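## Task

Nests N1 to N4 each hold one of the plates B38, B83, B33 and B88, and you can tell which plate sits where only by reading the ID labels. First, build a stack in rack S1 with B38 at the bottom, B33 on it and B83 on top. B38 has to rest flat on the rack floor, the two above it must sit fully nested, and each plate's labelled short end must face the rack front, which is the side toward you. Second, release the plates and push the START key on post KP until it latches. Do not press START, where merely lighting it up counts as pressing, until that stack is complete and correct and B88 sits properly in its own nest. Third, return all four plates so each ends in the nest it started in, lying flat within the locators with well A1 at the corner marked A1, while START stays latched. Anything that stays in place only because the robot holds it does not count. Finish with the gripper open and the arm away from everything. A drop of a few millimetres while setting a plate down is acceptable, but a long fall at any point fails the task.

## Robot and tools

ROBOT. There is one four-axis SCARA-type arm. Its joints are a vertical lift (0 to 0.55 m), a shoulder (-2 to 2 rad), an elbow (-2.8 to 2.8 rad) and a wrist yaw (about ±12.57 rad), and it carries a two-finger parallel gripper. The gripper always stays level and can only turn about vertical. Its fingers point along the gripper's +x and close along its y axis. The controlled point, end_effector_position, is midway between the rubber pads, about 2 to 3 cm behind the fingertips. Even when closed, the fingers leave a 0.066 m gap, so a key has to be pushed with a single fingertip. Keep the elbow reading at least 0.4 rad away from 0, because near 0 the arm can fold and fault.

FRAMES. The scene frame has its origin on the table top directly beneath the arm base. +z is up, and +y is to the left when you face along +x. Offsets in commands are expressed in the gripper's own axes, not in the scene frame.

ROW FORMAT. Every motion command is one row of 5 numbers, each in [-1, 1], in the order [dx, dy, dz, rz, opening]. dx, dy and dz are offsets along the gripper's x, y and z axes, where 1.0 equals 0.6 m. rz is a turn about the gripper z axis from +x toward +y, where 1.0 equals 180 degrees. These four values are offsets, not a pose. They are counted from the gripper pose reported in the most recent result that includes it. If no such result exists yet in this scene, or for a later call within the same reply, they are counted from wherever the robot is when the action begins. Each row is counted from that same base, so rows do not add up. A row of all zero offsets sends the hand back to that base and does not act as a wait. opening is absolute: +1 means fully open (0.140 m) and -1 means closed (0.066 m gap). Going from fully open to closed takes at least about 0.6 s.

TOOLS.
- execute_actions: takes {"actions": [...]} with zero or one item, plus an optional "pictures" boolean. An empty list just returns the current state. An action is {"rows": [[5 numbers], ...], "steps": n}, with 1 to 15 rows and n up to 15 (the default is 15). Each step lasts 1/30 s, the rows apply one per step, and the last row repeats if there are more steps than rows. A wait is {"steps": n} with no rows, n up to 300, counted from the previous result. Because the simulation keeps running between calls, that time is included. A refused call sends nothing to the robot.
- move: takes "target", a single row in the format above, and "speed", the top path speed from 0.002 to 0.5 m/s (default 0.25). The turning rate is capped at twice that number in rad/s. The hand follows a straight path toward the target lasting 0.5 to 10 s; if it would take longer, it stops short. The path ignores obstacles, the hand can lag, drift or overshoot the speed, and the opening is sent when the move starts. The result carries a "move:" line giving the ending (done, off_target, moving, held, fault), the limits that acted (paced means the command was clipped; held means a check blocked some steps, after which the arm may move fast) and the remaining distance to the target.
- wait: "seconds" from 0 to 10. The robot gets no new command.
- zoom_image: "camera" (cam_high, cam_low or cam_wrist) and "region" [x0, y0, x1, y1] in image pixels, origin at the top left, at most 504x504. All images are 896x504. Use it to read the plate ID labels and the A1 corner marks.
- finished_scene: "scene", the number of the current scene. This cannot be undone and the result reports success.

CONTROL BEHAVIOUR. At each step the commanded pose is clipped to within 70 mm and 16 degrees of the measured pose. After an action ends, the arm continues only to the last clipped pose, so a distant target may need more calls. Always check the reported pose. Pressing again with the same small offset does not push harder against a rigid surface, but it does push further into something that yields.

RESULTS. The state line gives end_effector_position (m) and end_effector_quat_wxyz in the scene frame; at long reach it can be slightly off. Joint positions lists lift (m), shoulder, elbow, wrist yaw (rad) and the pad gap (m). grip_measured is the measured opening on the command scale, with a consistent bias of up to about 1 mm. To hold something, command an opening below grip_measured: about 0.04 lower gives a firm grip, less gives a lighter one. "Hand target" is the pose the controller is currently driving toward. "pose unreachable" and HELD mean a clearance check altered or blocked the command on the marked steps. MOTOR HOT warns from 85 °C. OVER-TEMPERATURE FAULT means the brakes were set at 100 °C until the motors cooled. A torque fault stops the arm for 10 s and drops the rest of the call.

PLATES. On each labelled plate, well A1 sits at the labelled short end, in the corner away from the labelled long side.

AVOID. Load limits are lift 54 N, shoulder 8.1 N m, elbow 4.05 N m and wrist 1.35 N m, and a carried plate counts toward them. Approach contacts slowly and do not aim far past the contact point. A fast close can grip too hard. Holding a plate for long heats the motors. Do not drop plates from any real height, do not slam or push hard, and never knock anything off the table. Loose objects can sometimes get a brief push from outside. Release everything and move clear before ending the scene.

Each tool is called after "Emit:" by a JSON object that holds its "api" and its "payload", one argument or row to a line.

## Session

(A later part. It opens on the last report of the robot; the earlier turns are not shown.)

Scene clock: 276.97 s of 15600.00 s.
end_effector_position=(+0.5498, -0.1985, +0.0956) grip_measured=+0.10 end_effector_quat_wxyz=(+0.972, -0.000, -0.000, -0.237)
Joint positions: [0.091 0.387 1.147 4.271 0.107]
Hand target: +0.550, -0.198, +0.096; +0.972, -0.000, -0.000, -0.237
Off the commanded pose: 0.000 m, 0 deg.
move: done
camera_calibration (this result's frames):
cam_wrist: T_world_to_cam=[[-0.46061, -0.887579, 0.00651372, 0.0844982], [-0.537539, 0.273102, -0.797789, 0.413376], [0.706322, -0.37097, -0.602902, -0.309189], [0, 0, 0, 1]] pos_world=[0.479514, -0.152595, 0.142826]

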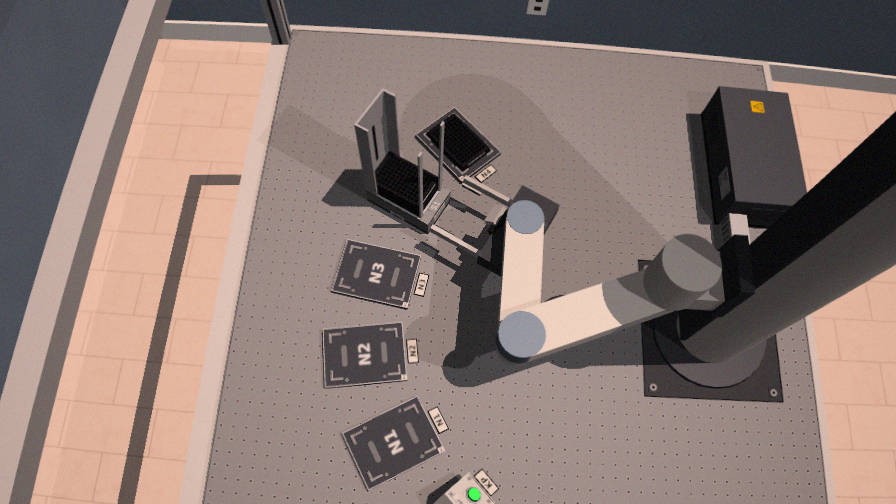

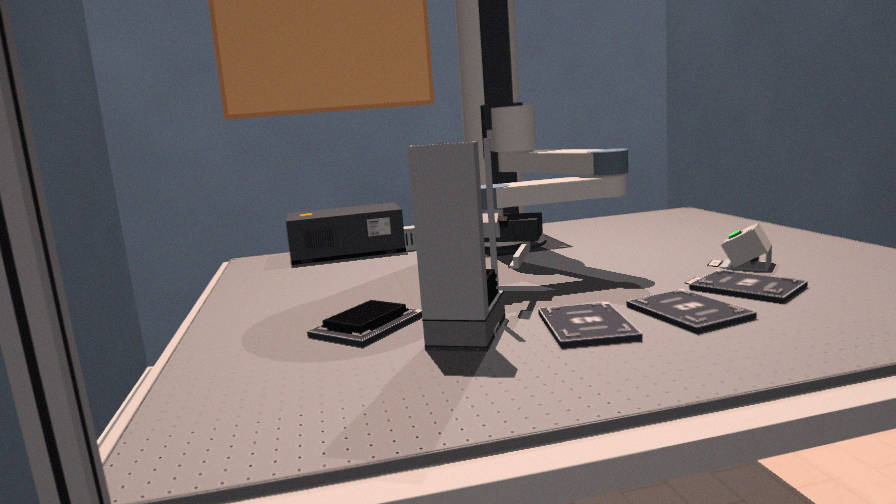

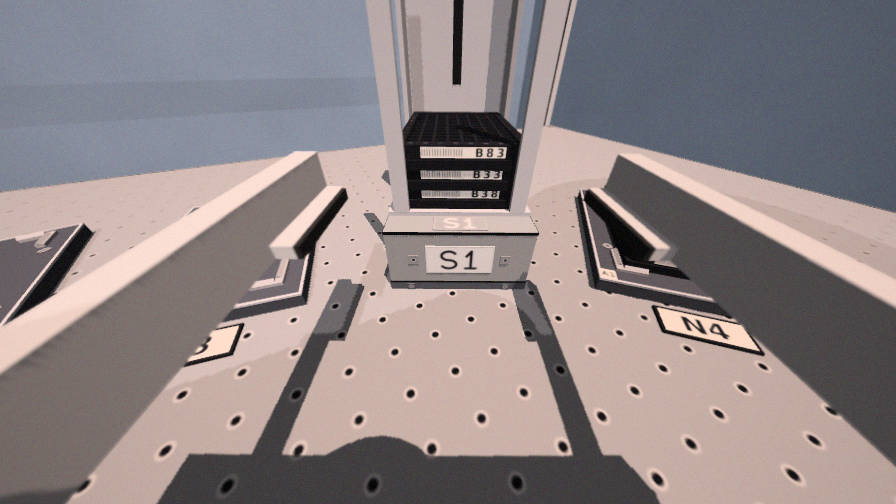

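Emit:
{"api": "move", "payload": {
  "target": [0.199,-0.0005,0,0,0.1]
}}

Emit:
{"api": "move", "payload": {
  "target": [0,0,0,0,-0.6]
}}

Emit:
{"api": "move", "payload": {
  "target": [0,0,0.392,0,-0.6],
  "speed": 0.15
}}

Emit:
{"api": "move", "payload": {
  "target": [-0.0757,0.2998,0,0.0957,-0.6]
}}

Emit:
{"api": "move", "payload": {
  "target": [0,0,-0.485,0,-0.6]
}}

Scene clock: 285.90 s of 15600.00 s.
end_effector_position=(+0.6557, -0.2537, +0.0956) grip_measured=+0.10 end_effector_quat_wxyz=(+0.972, -0.000, -0.000, -0.237)
Joint positions: [0.091 0.134 1.772 3.9   0.107]
Hand target: +0.656, -0.254, +0.096; +0.972, -0.000, -0.000, -0.237
Off the commanded pose: 0.000 m, 0 deg.
After step 90, 5.00 s passed at rest.
move: done
camera_calibration (this result's frames):
cam_wrist: T_world_to_cam=[[-0.460497, -0.887637, 0.00651372, 0.0842417], [-0.537574, 0.273033, -0.797789, 0.485377], [0.706369, -0.370881, -0.602902, -0.404446], [0, 0, 0, 1]] pos_world=[0.585407, -0.207749, 0.142838]

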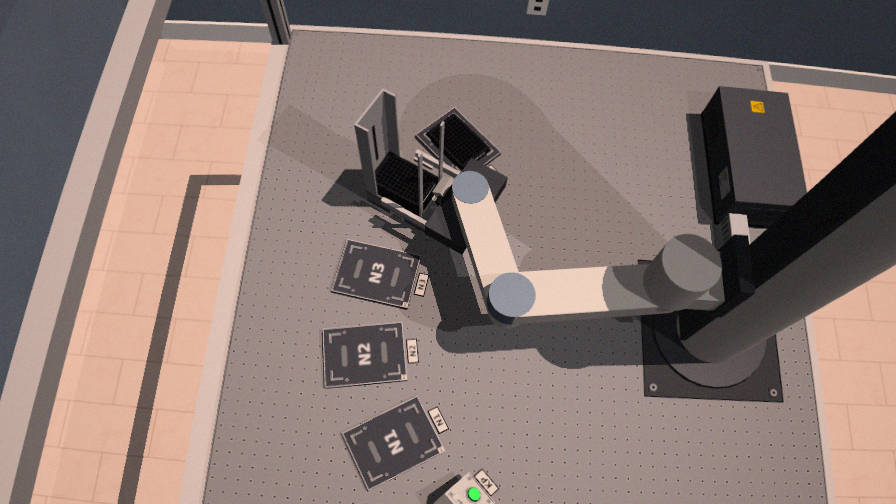

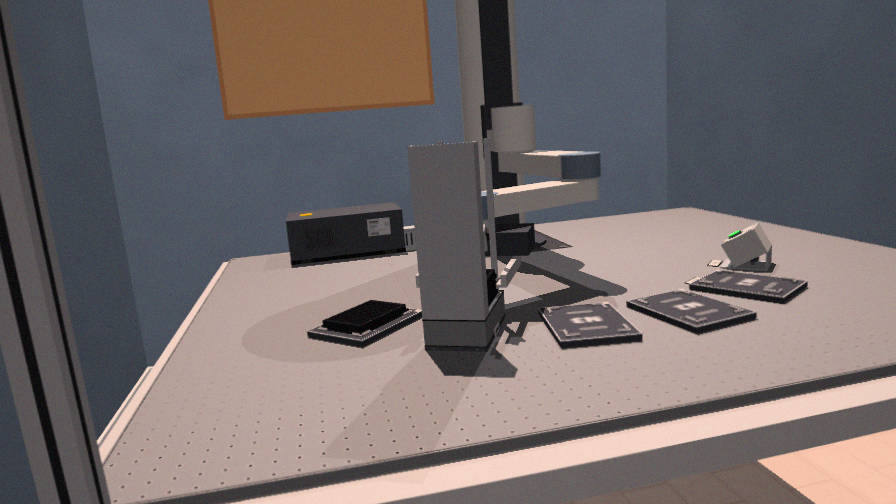

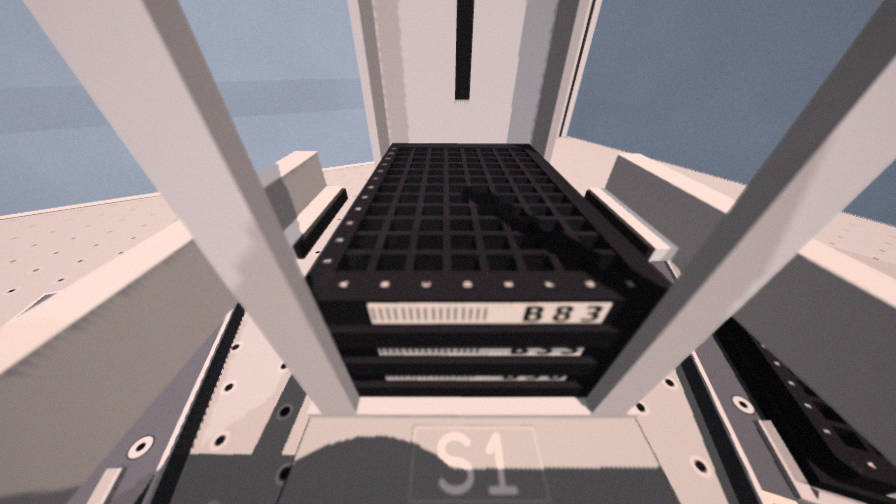

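Scene clock: 286.40 s of 15600.00 s.
end_effector_position=(+0.6557, -0.2537, +0.0956) grip_measured=-0.49 end_effector_quat_wxyz=(+0.972, -0.000, -0.000, -0.237)
Joint positions: [0.091 0.134 1.772 3.9   0.085]
Hand target: +0.656, -0.254, +0.096; +0.972, -0.000, -0.000, -0.237
Off the commanded pose: 0.000 m, 0 deg.
move: done
camera_calibration (this result's frames):
cam_wrist: T_world_to_cam=[[-0.460499, -0.887636, 0.00651372, 0.0842405], [-0.537573, 0.273035, -0.797789, 0.485379], [0.706368, -0.370883, -0.602902, -0.404443], [0, 0, 0, 1]] pos_world=[0.585405, -0.207752, 0.142842]

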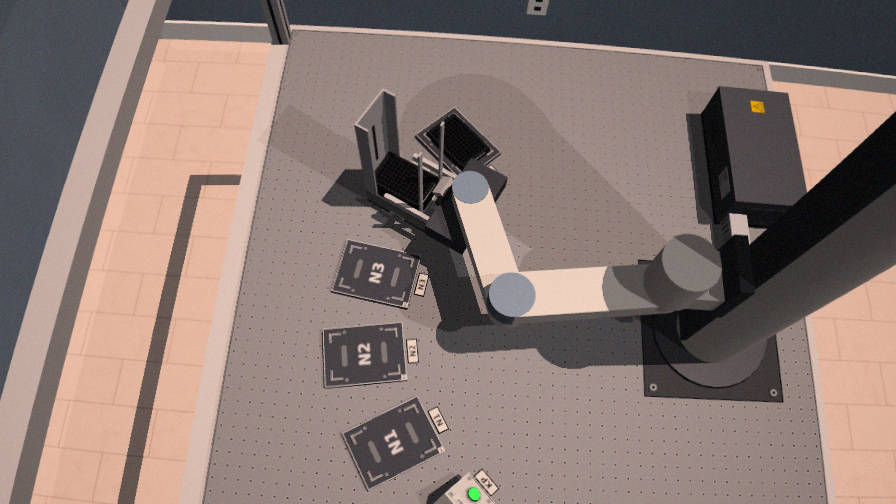

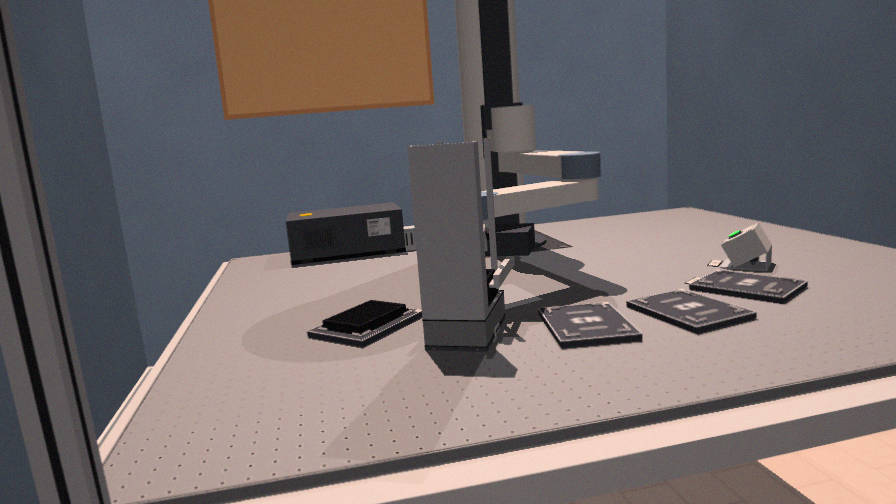

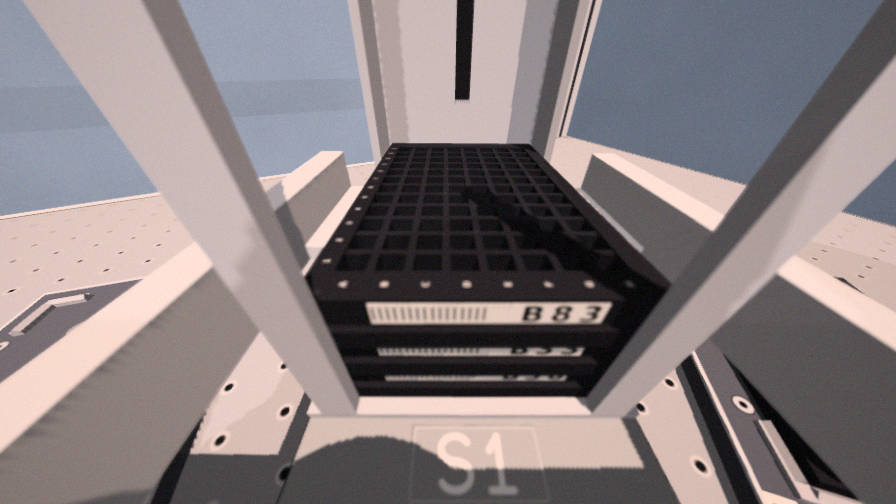

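Scene clock: 288.30 s of 15600.00 s.
end_effector_position=(+0.6557, -0.2537, +0.3309) grip_measured=-0.49 end_effector_quat_wxyz=(+0.972, -0.000, -0.000, -0.236)
Joint positions: [0.326 0.134 1.772 3.9   0.085]
Hand target: +0.656, -0.254, +0.331; +0.972, -0.000, -0.000, -0.237
Off the commanded pose: 0.000 m, 0 deg.
move: done
camera_calibration (this result's frames):
cam_wrist: T_world_to_cam=[[-0.460465, -0.887654, 0.00651372, 0.0826935], [-0.537584, 0.273014, -0.797789, 0.673068], [0.706382, -0.370856, -0.602902, -0.262615], [0, 0, 0, 1]] pos_world=[0.585414, -0.207746, 0.378096]

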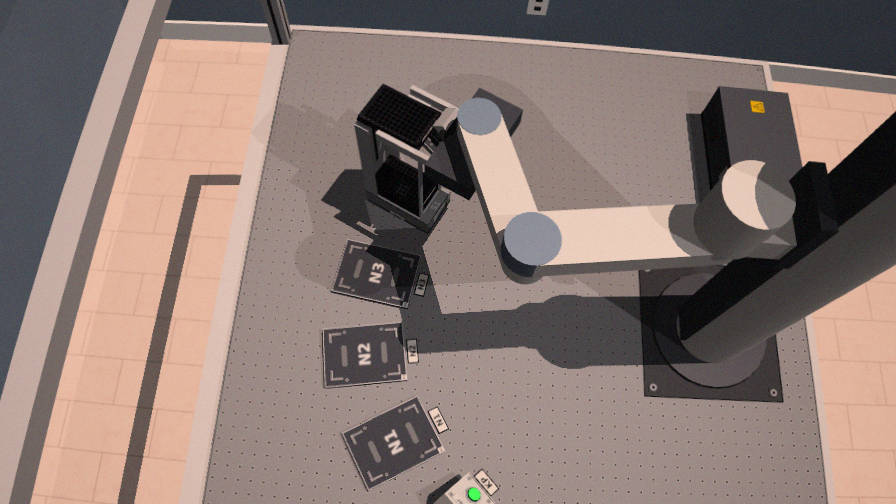

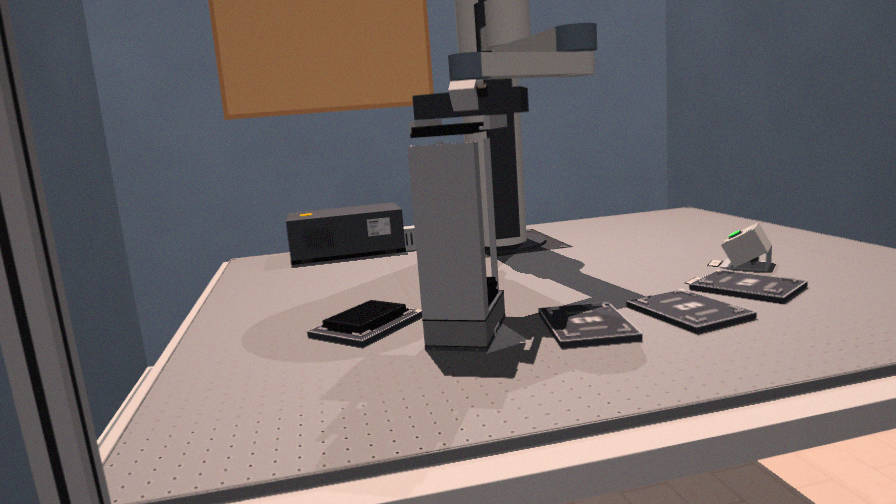

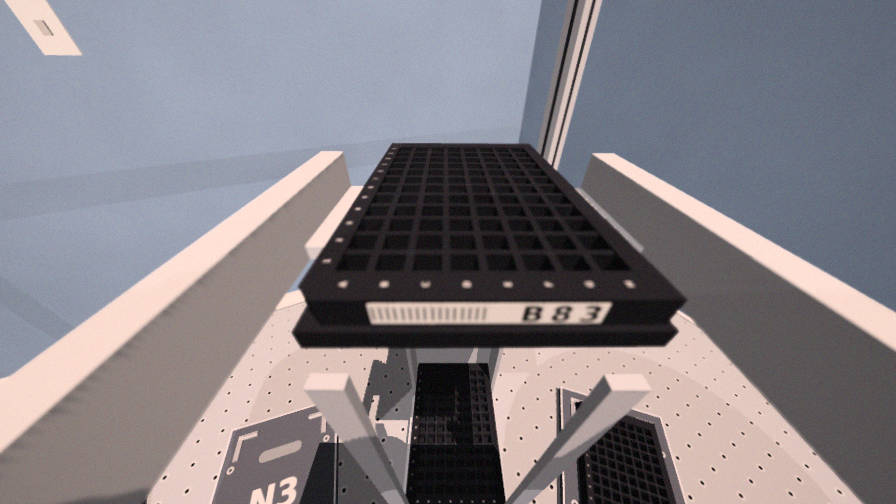

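Scene clock: 289.40 s of 15600.00 s.
end_effector_position=(+0.6981, -0.0728, +0.3309) grip_measured=-0.49 end_effector_quat_wxyz=(+0.996, -0.000, -0.000, -0.088)
Joint positions: [0.326 0.537 1.681 3.889 0.085]
Hand target: +0.698, -0.073, +0.331; +0.996, -0.000, -0.000, -0.088
Off the commanded pose: 0.000 m, 0 deg.
move: done
camera_calibration (this result's frames):
cam_wrist: T_world_to_cam=[[-0.176357, -0.984305, 0.00651372, 0.0573616], [-0.594381, 0.101215, -0.797789, 0.673587], [0.784608, -0.144568, -0.602902, -0.263576], [0, 0, 0, 1]] pos_world=[0.617287, -0.0498207, 0.378096]

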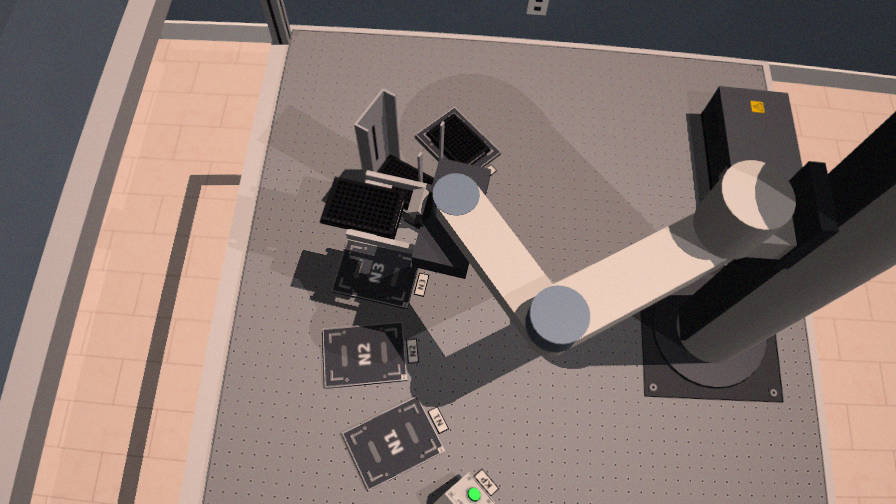

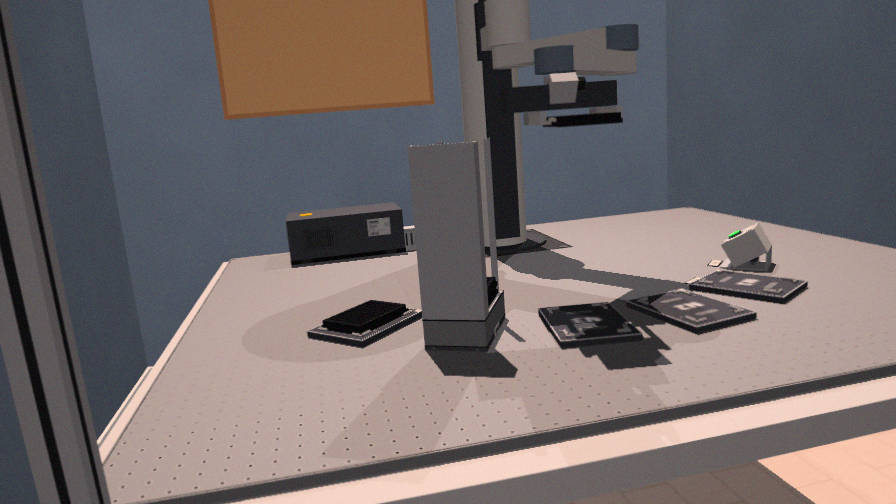

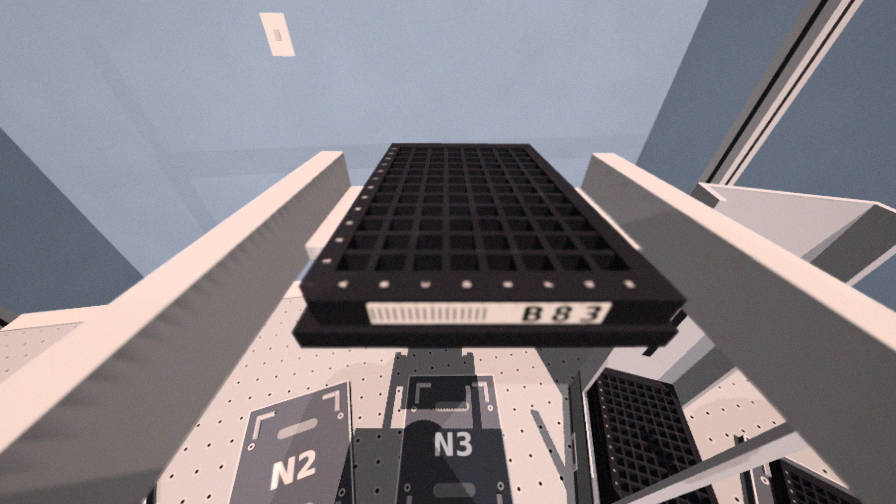

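Scene clock: 290.97 s of 15600.00 s.
end_effector_position=(+0.6980, -0.0728, +0.0398) grip_measured=-0.49 end_effector_quat_wxyz=(+0.996, -0.000, -0.000, -0.088)
Joint positions: [0.035 0.537 1.681 3.889 0.085]
Hand target: +0.698, -0.073, +0.040; +0.996, -0.000, -0.000, -0.088
Off the commanded pose: 0.000 m, 0 deg.
move: done
camera_calibration (this result's frames):
cam_wrist: T_world_to_cam=[[-0.176385, -0.9843, 0.00651372, 0.0592702], [-0.594378, 0.101232, -0.797789, 0.441363], [0.784604, -0.14459, -0.602902, -0.439063], [0, 0, 0, 1]] pos_world=[0.617281, -0.0498245, 0.0870162]

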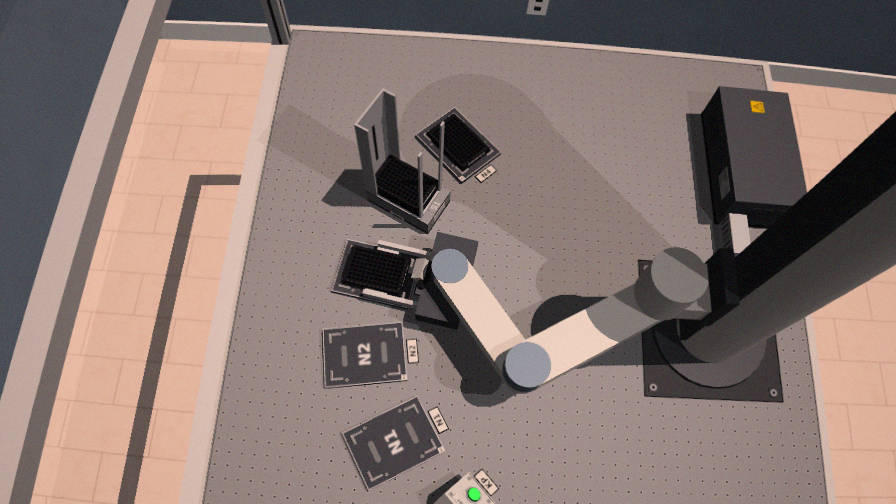

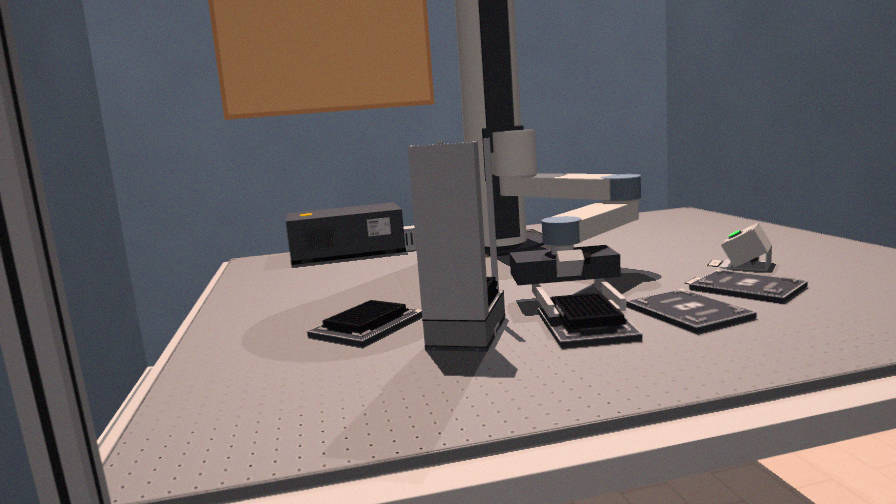

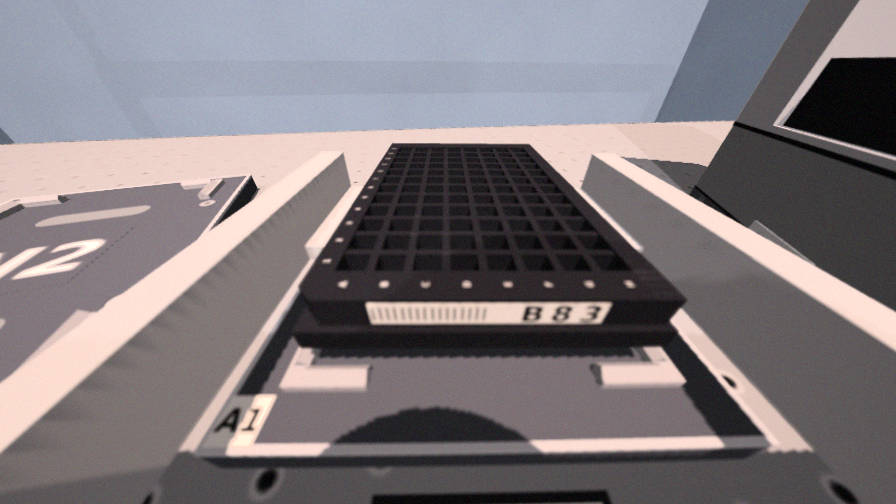

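Emit:
{"api": "move", "payload": {
  "target": [0.0003,-0.0004,-0.015,0,-0.6],
  "speed": 0.008
}}

Emit:
{"api": "move", "payload": {
  "target": [0,0,0,0,0.1]
}}

Emit:
{"api": "move", "payload": {
  "target": [0,0,0.086,0,0.1]
}}

Emit:
{"api": "move", "payload": {
  "target": [-0.2,0,0,0,0.1]
}}

Emit:
{"api": "move", "payload": {
  "target": [-0.007,-0.2495,0,-0.096,0.1]
}}

Scene clock: 297.30 s of 15600.00 s.
end_effector_position=(+0.6982, -0.0728, +0.0308) grip_measured=-0.49 end_effector_quat_wxyz=(+0.996, -0.000, -0.000, -0.088)
Joint positions: [0.026 0.536 1.682 3.89  0.085]
Hand target: +0.698, -0.073, +0.031; +0.996, -0.000, -0.000, -0.088
Off the commanded pose: 0.000 m, 0 deg.
After step 90, 2.00 s passed at rest.
move: done
camera_calibration (this result's frames):
cam_wrist: T_world_to_cam=[[-0.17558, -0.984444, 0.00651372, 0.0587883], [-0.594461, 0.100746, -0.797789, 0.434329], [0.784722, -0.143948, -0.602902, -0.444669], [0, 0, 0, 1]] pos_world=[0.617455, -0.0498922, 0.0780275]

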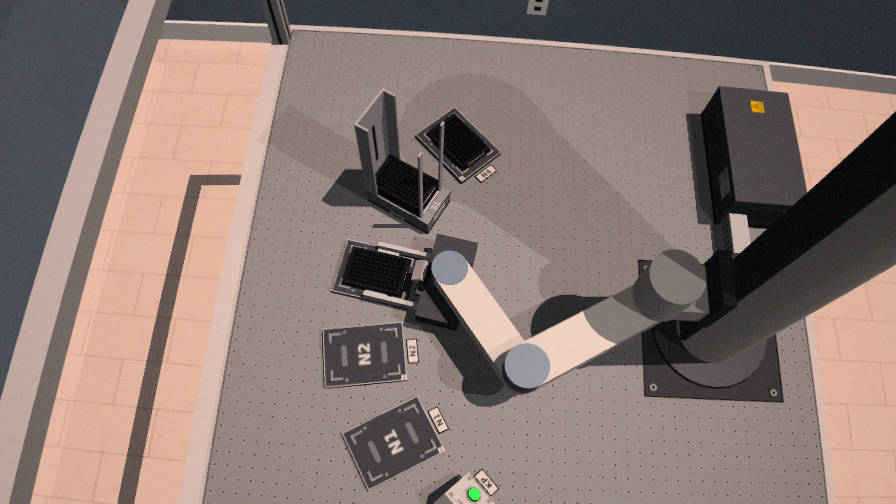

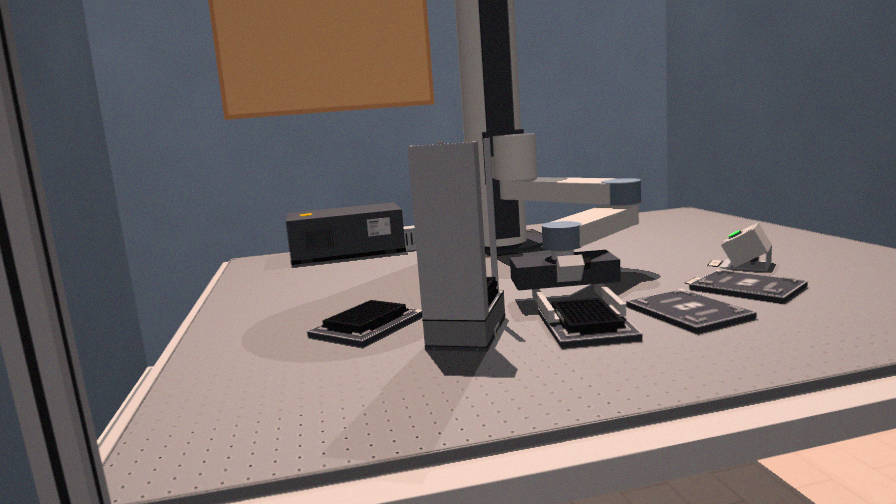

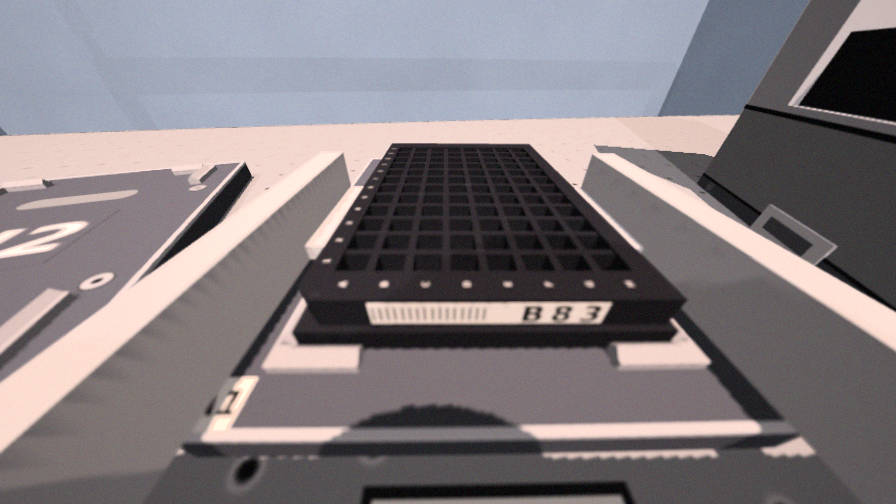

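Scene clock: 297.80 s of 15600.00 s.
end_effector_position=(+0.6982, -0.0728, +0.0308) grip_measured=+0.10 end_effector_quat_wxyz=(+0.996, -0.000, -0.000, -0.088)
Joint positions: [0.026 0.536 1.682 3.89  0.107]
Hand target: +0.698, -0.073, +0.031; +0.996, -0.000, -0.000, -0.088
Off the commanded pose: 0.000 m, 0 deg.
move: done
camera_calibration (this result's frames):
cam_wrist: T_world_to_cam=[[-0.175446, -0.984468, 0.00651372, 0.0587543], [-0.594474, 0.100665, -0.797789, 0.434332], [0.784741, -0.143841, -0.602902, -0.444674], [0, 0, 0, 1]] pos_world=[0.617462, -0.0498428, 0.0780275]

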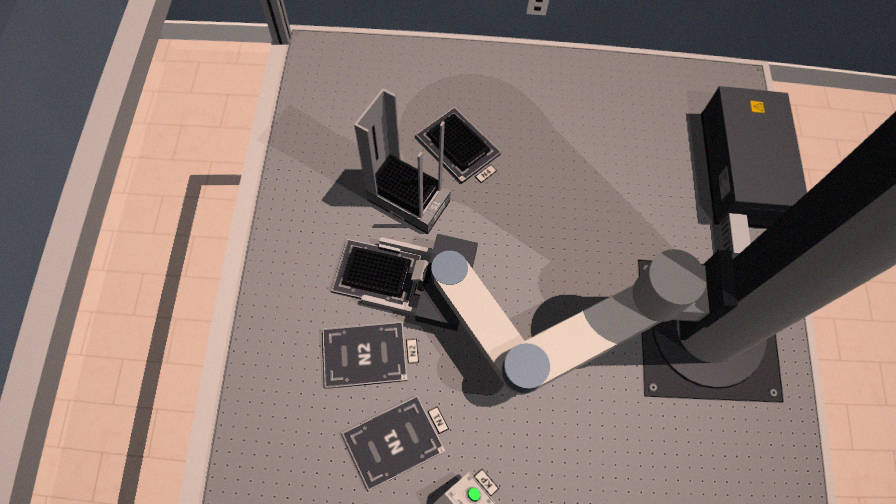

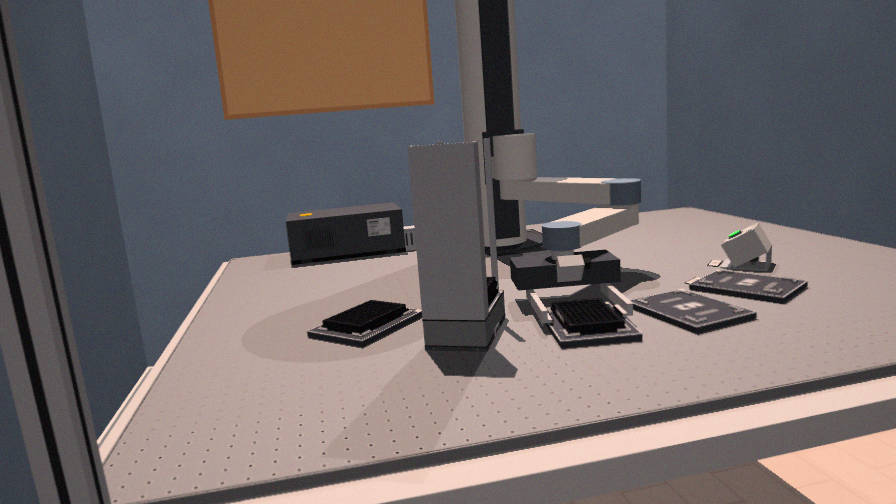

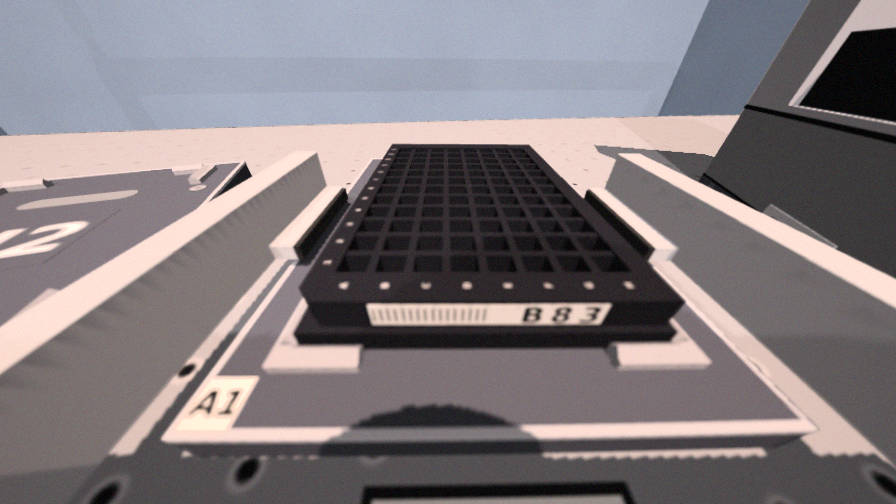

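Scene clock: 298.53 s of 15600.00 s.
end_effector_position=(+0.6983, -0.0728, +0.0825) grip_measured=+0.10 end_effector_quat_wxyz=(+0.996, -0.000, -0.000, -0.088)
Joint positions: [0.077 0.536 1.682 3.89  0.107]
Hand target: +0.698, -0.073, +0.082; +0.996, -0.000, -0.000, -0.088
Off the commanded pose: 0.000 m, 0 deg.
move: done
camera_calibration (this result's frames):
cam_wrist: T_world_to_cam=[[-0.175413, -0.984473, 0.00651372, 0.0584047], [-0.594478, 0.100645, -0.797789, 0.475555], [0.784746, -0.143815, -0.602902, -0.41353], [0, 0, 0, 1]] pos_world=[0.617468, -0.049836, 0.129694]

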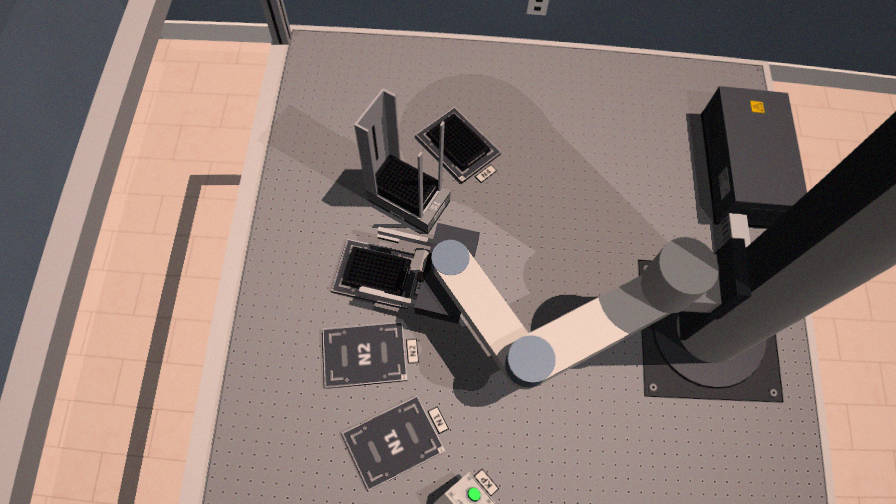

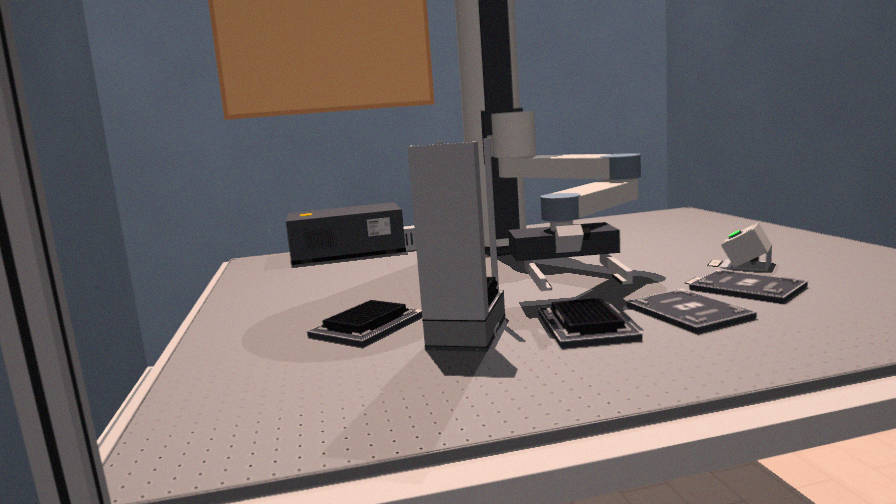

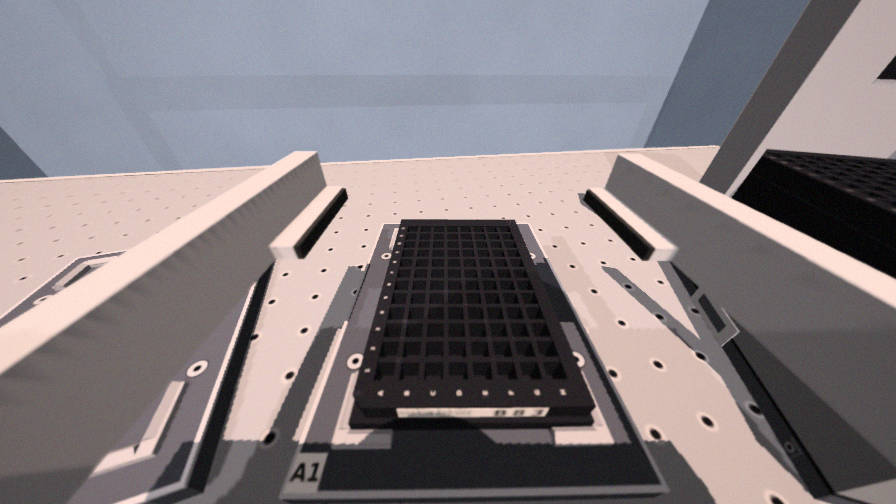

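Scene clock: 299.43 s of 15600.00 s.
end_effector_position=(+0.5801, -0.0519, +0.0825) grip_measured=+0.10 end_effector_quat_wxyz=(+0.996, -0.000, -0.000, -0.088)
Joint positions: [0.077 0.802 1.076 4.23  0.107]
Hand target: +0.580, -0.052, +0.082; +0.996, -0.000, -0.000, -0.088
Off the commanded pose: 0.000 m, 0 deg.
move: done
camera_calibration (this result's frames):
cam_wrist: T_world_to_cam=[[-0.175565, -0.984446, 0.00651372, 0.0583437], [-0.594462, 0.100737, -0.797789, 0.403181], [0.784724, -0.143936, -0.602902, -0.317775], [0, 0, 0, 1]] pos_world=[0.499285, -0.0289184, 0.129685]

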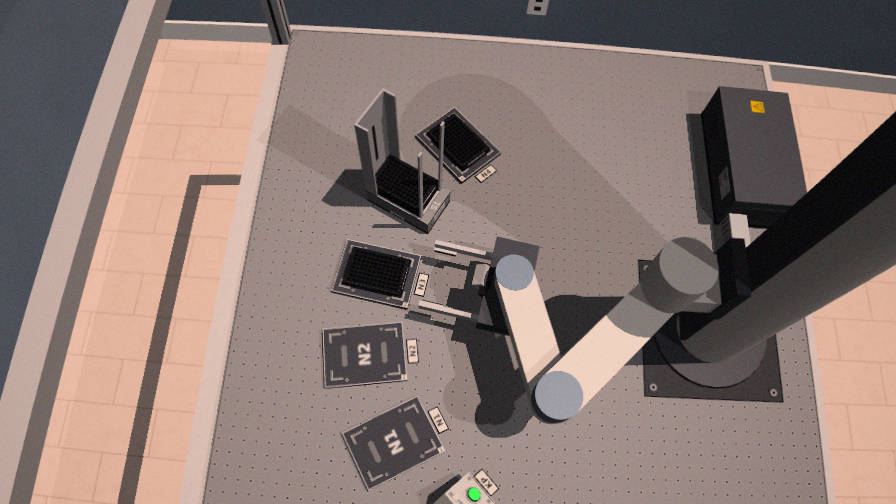

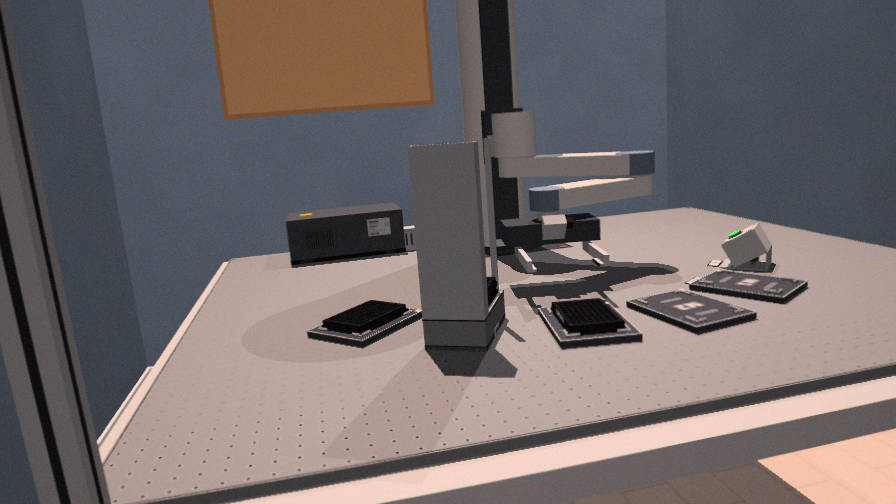

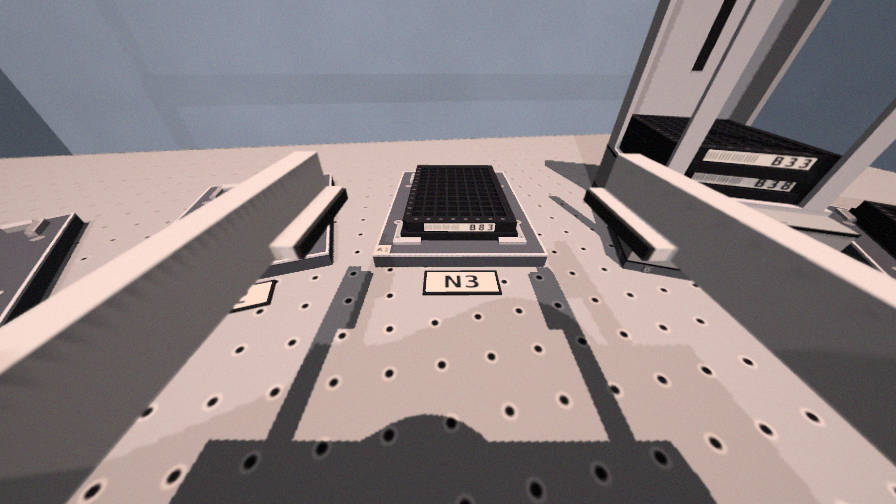

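Scene clock: 300.47 s of 15600.00 s.
end_effector_position=(+0.5498, -0.1986, +0.0825) grip_measured=+0.10 end_effector_quat_wxyz=(+0.972, -0.000, -0.000, -0.236)
Joint positions: [0.077 0.386 1.147 4.272 0.107]
Hand target: +0.550, -0.199, +0.082; +0.972, -0.000, -0.000, -0.236
Off the commanded pose: 0.000 m, 0 deg.
move: done
camera_calibration (this result's frames):
cam_wrist: T_world_to_cam=[[-0.460217, -0.887783, 0.00651372, 0.084236], [-0.53766, 0.272864, -0.797789, 0.402918], [0.706486, -0.370658, -0.602902, -0.317148], [0, 0, 0, 1]] pos_world=[0.47946, -0.152711, 0.129685]

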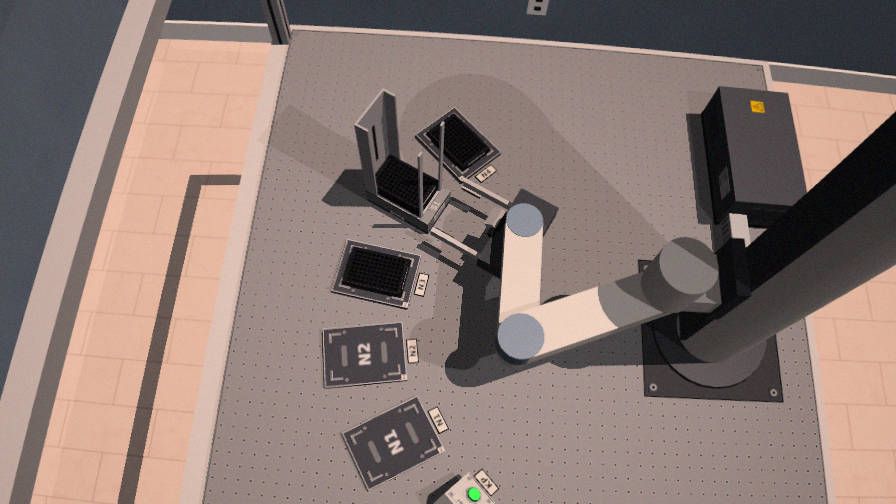

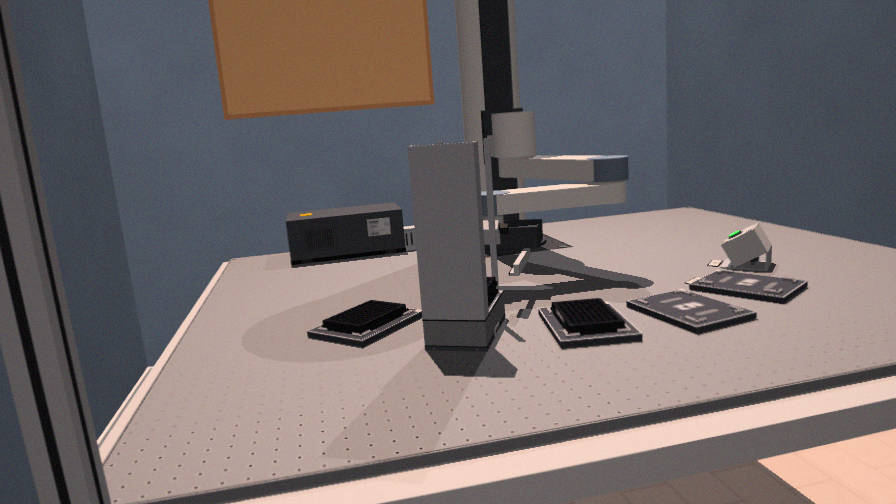

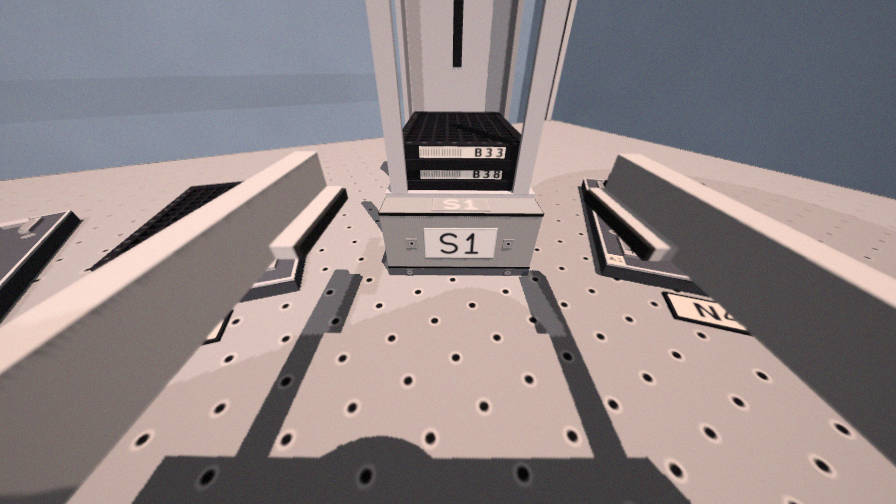

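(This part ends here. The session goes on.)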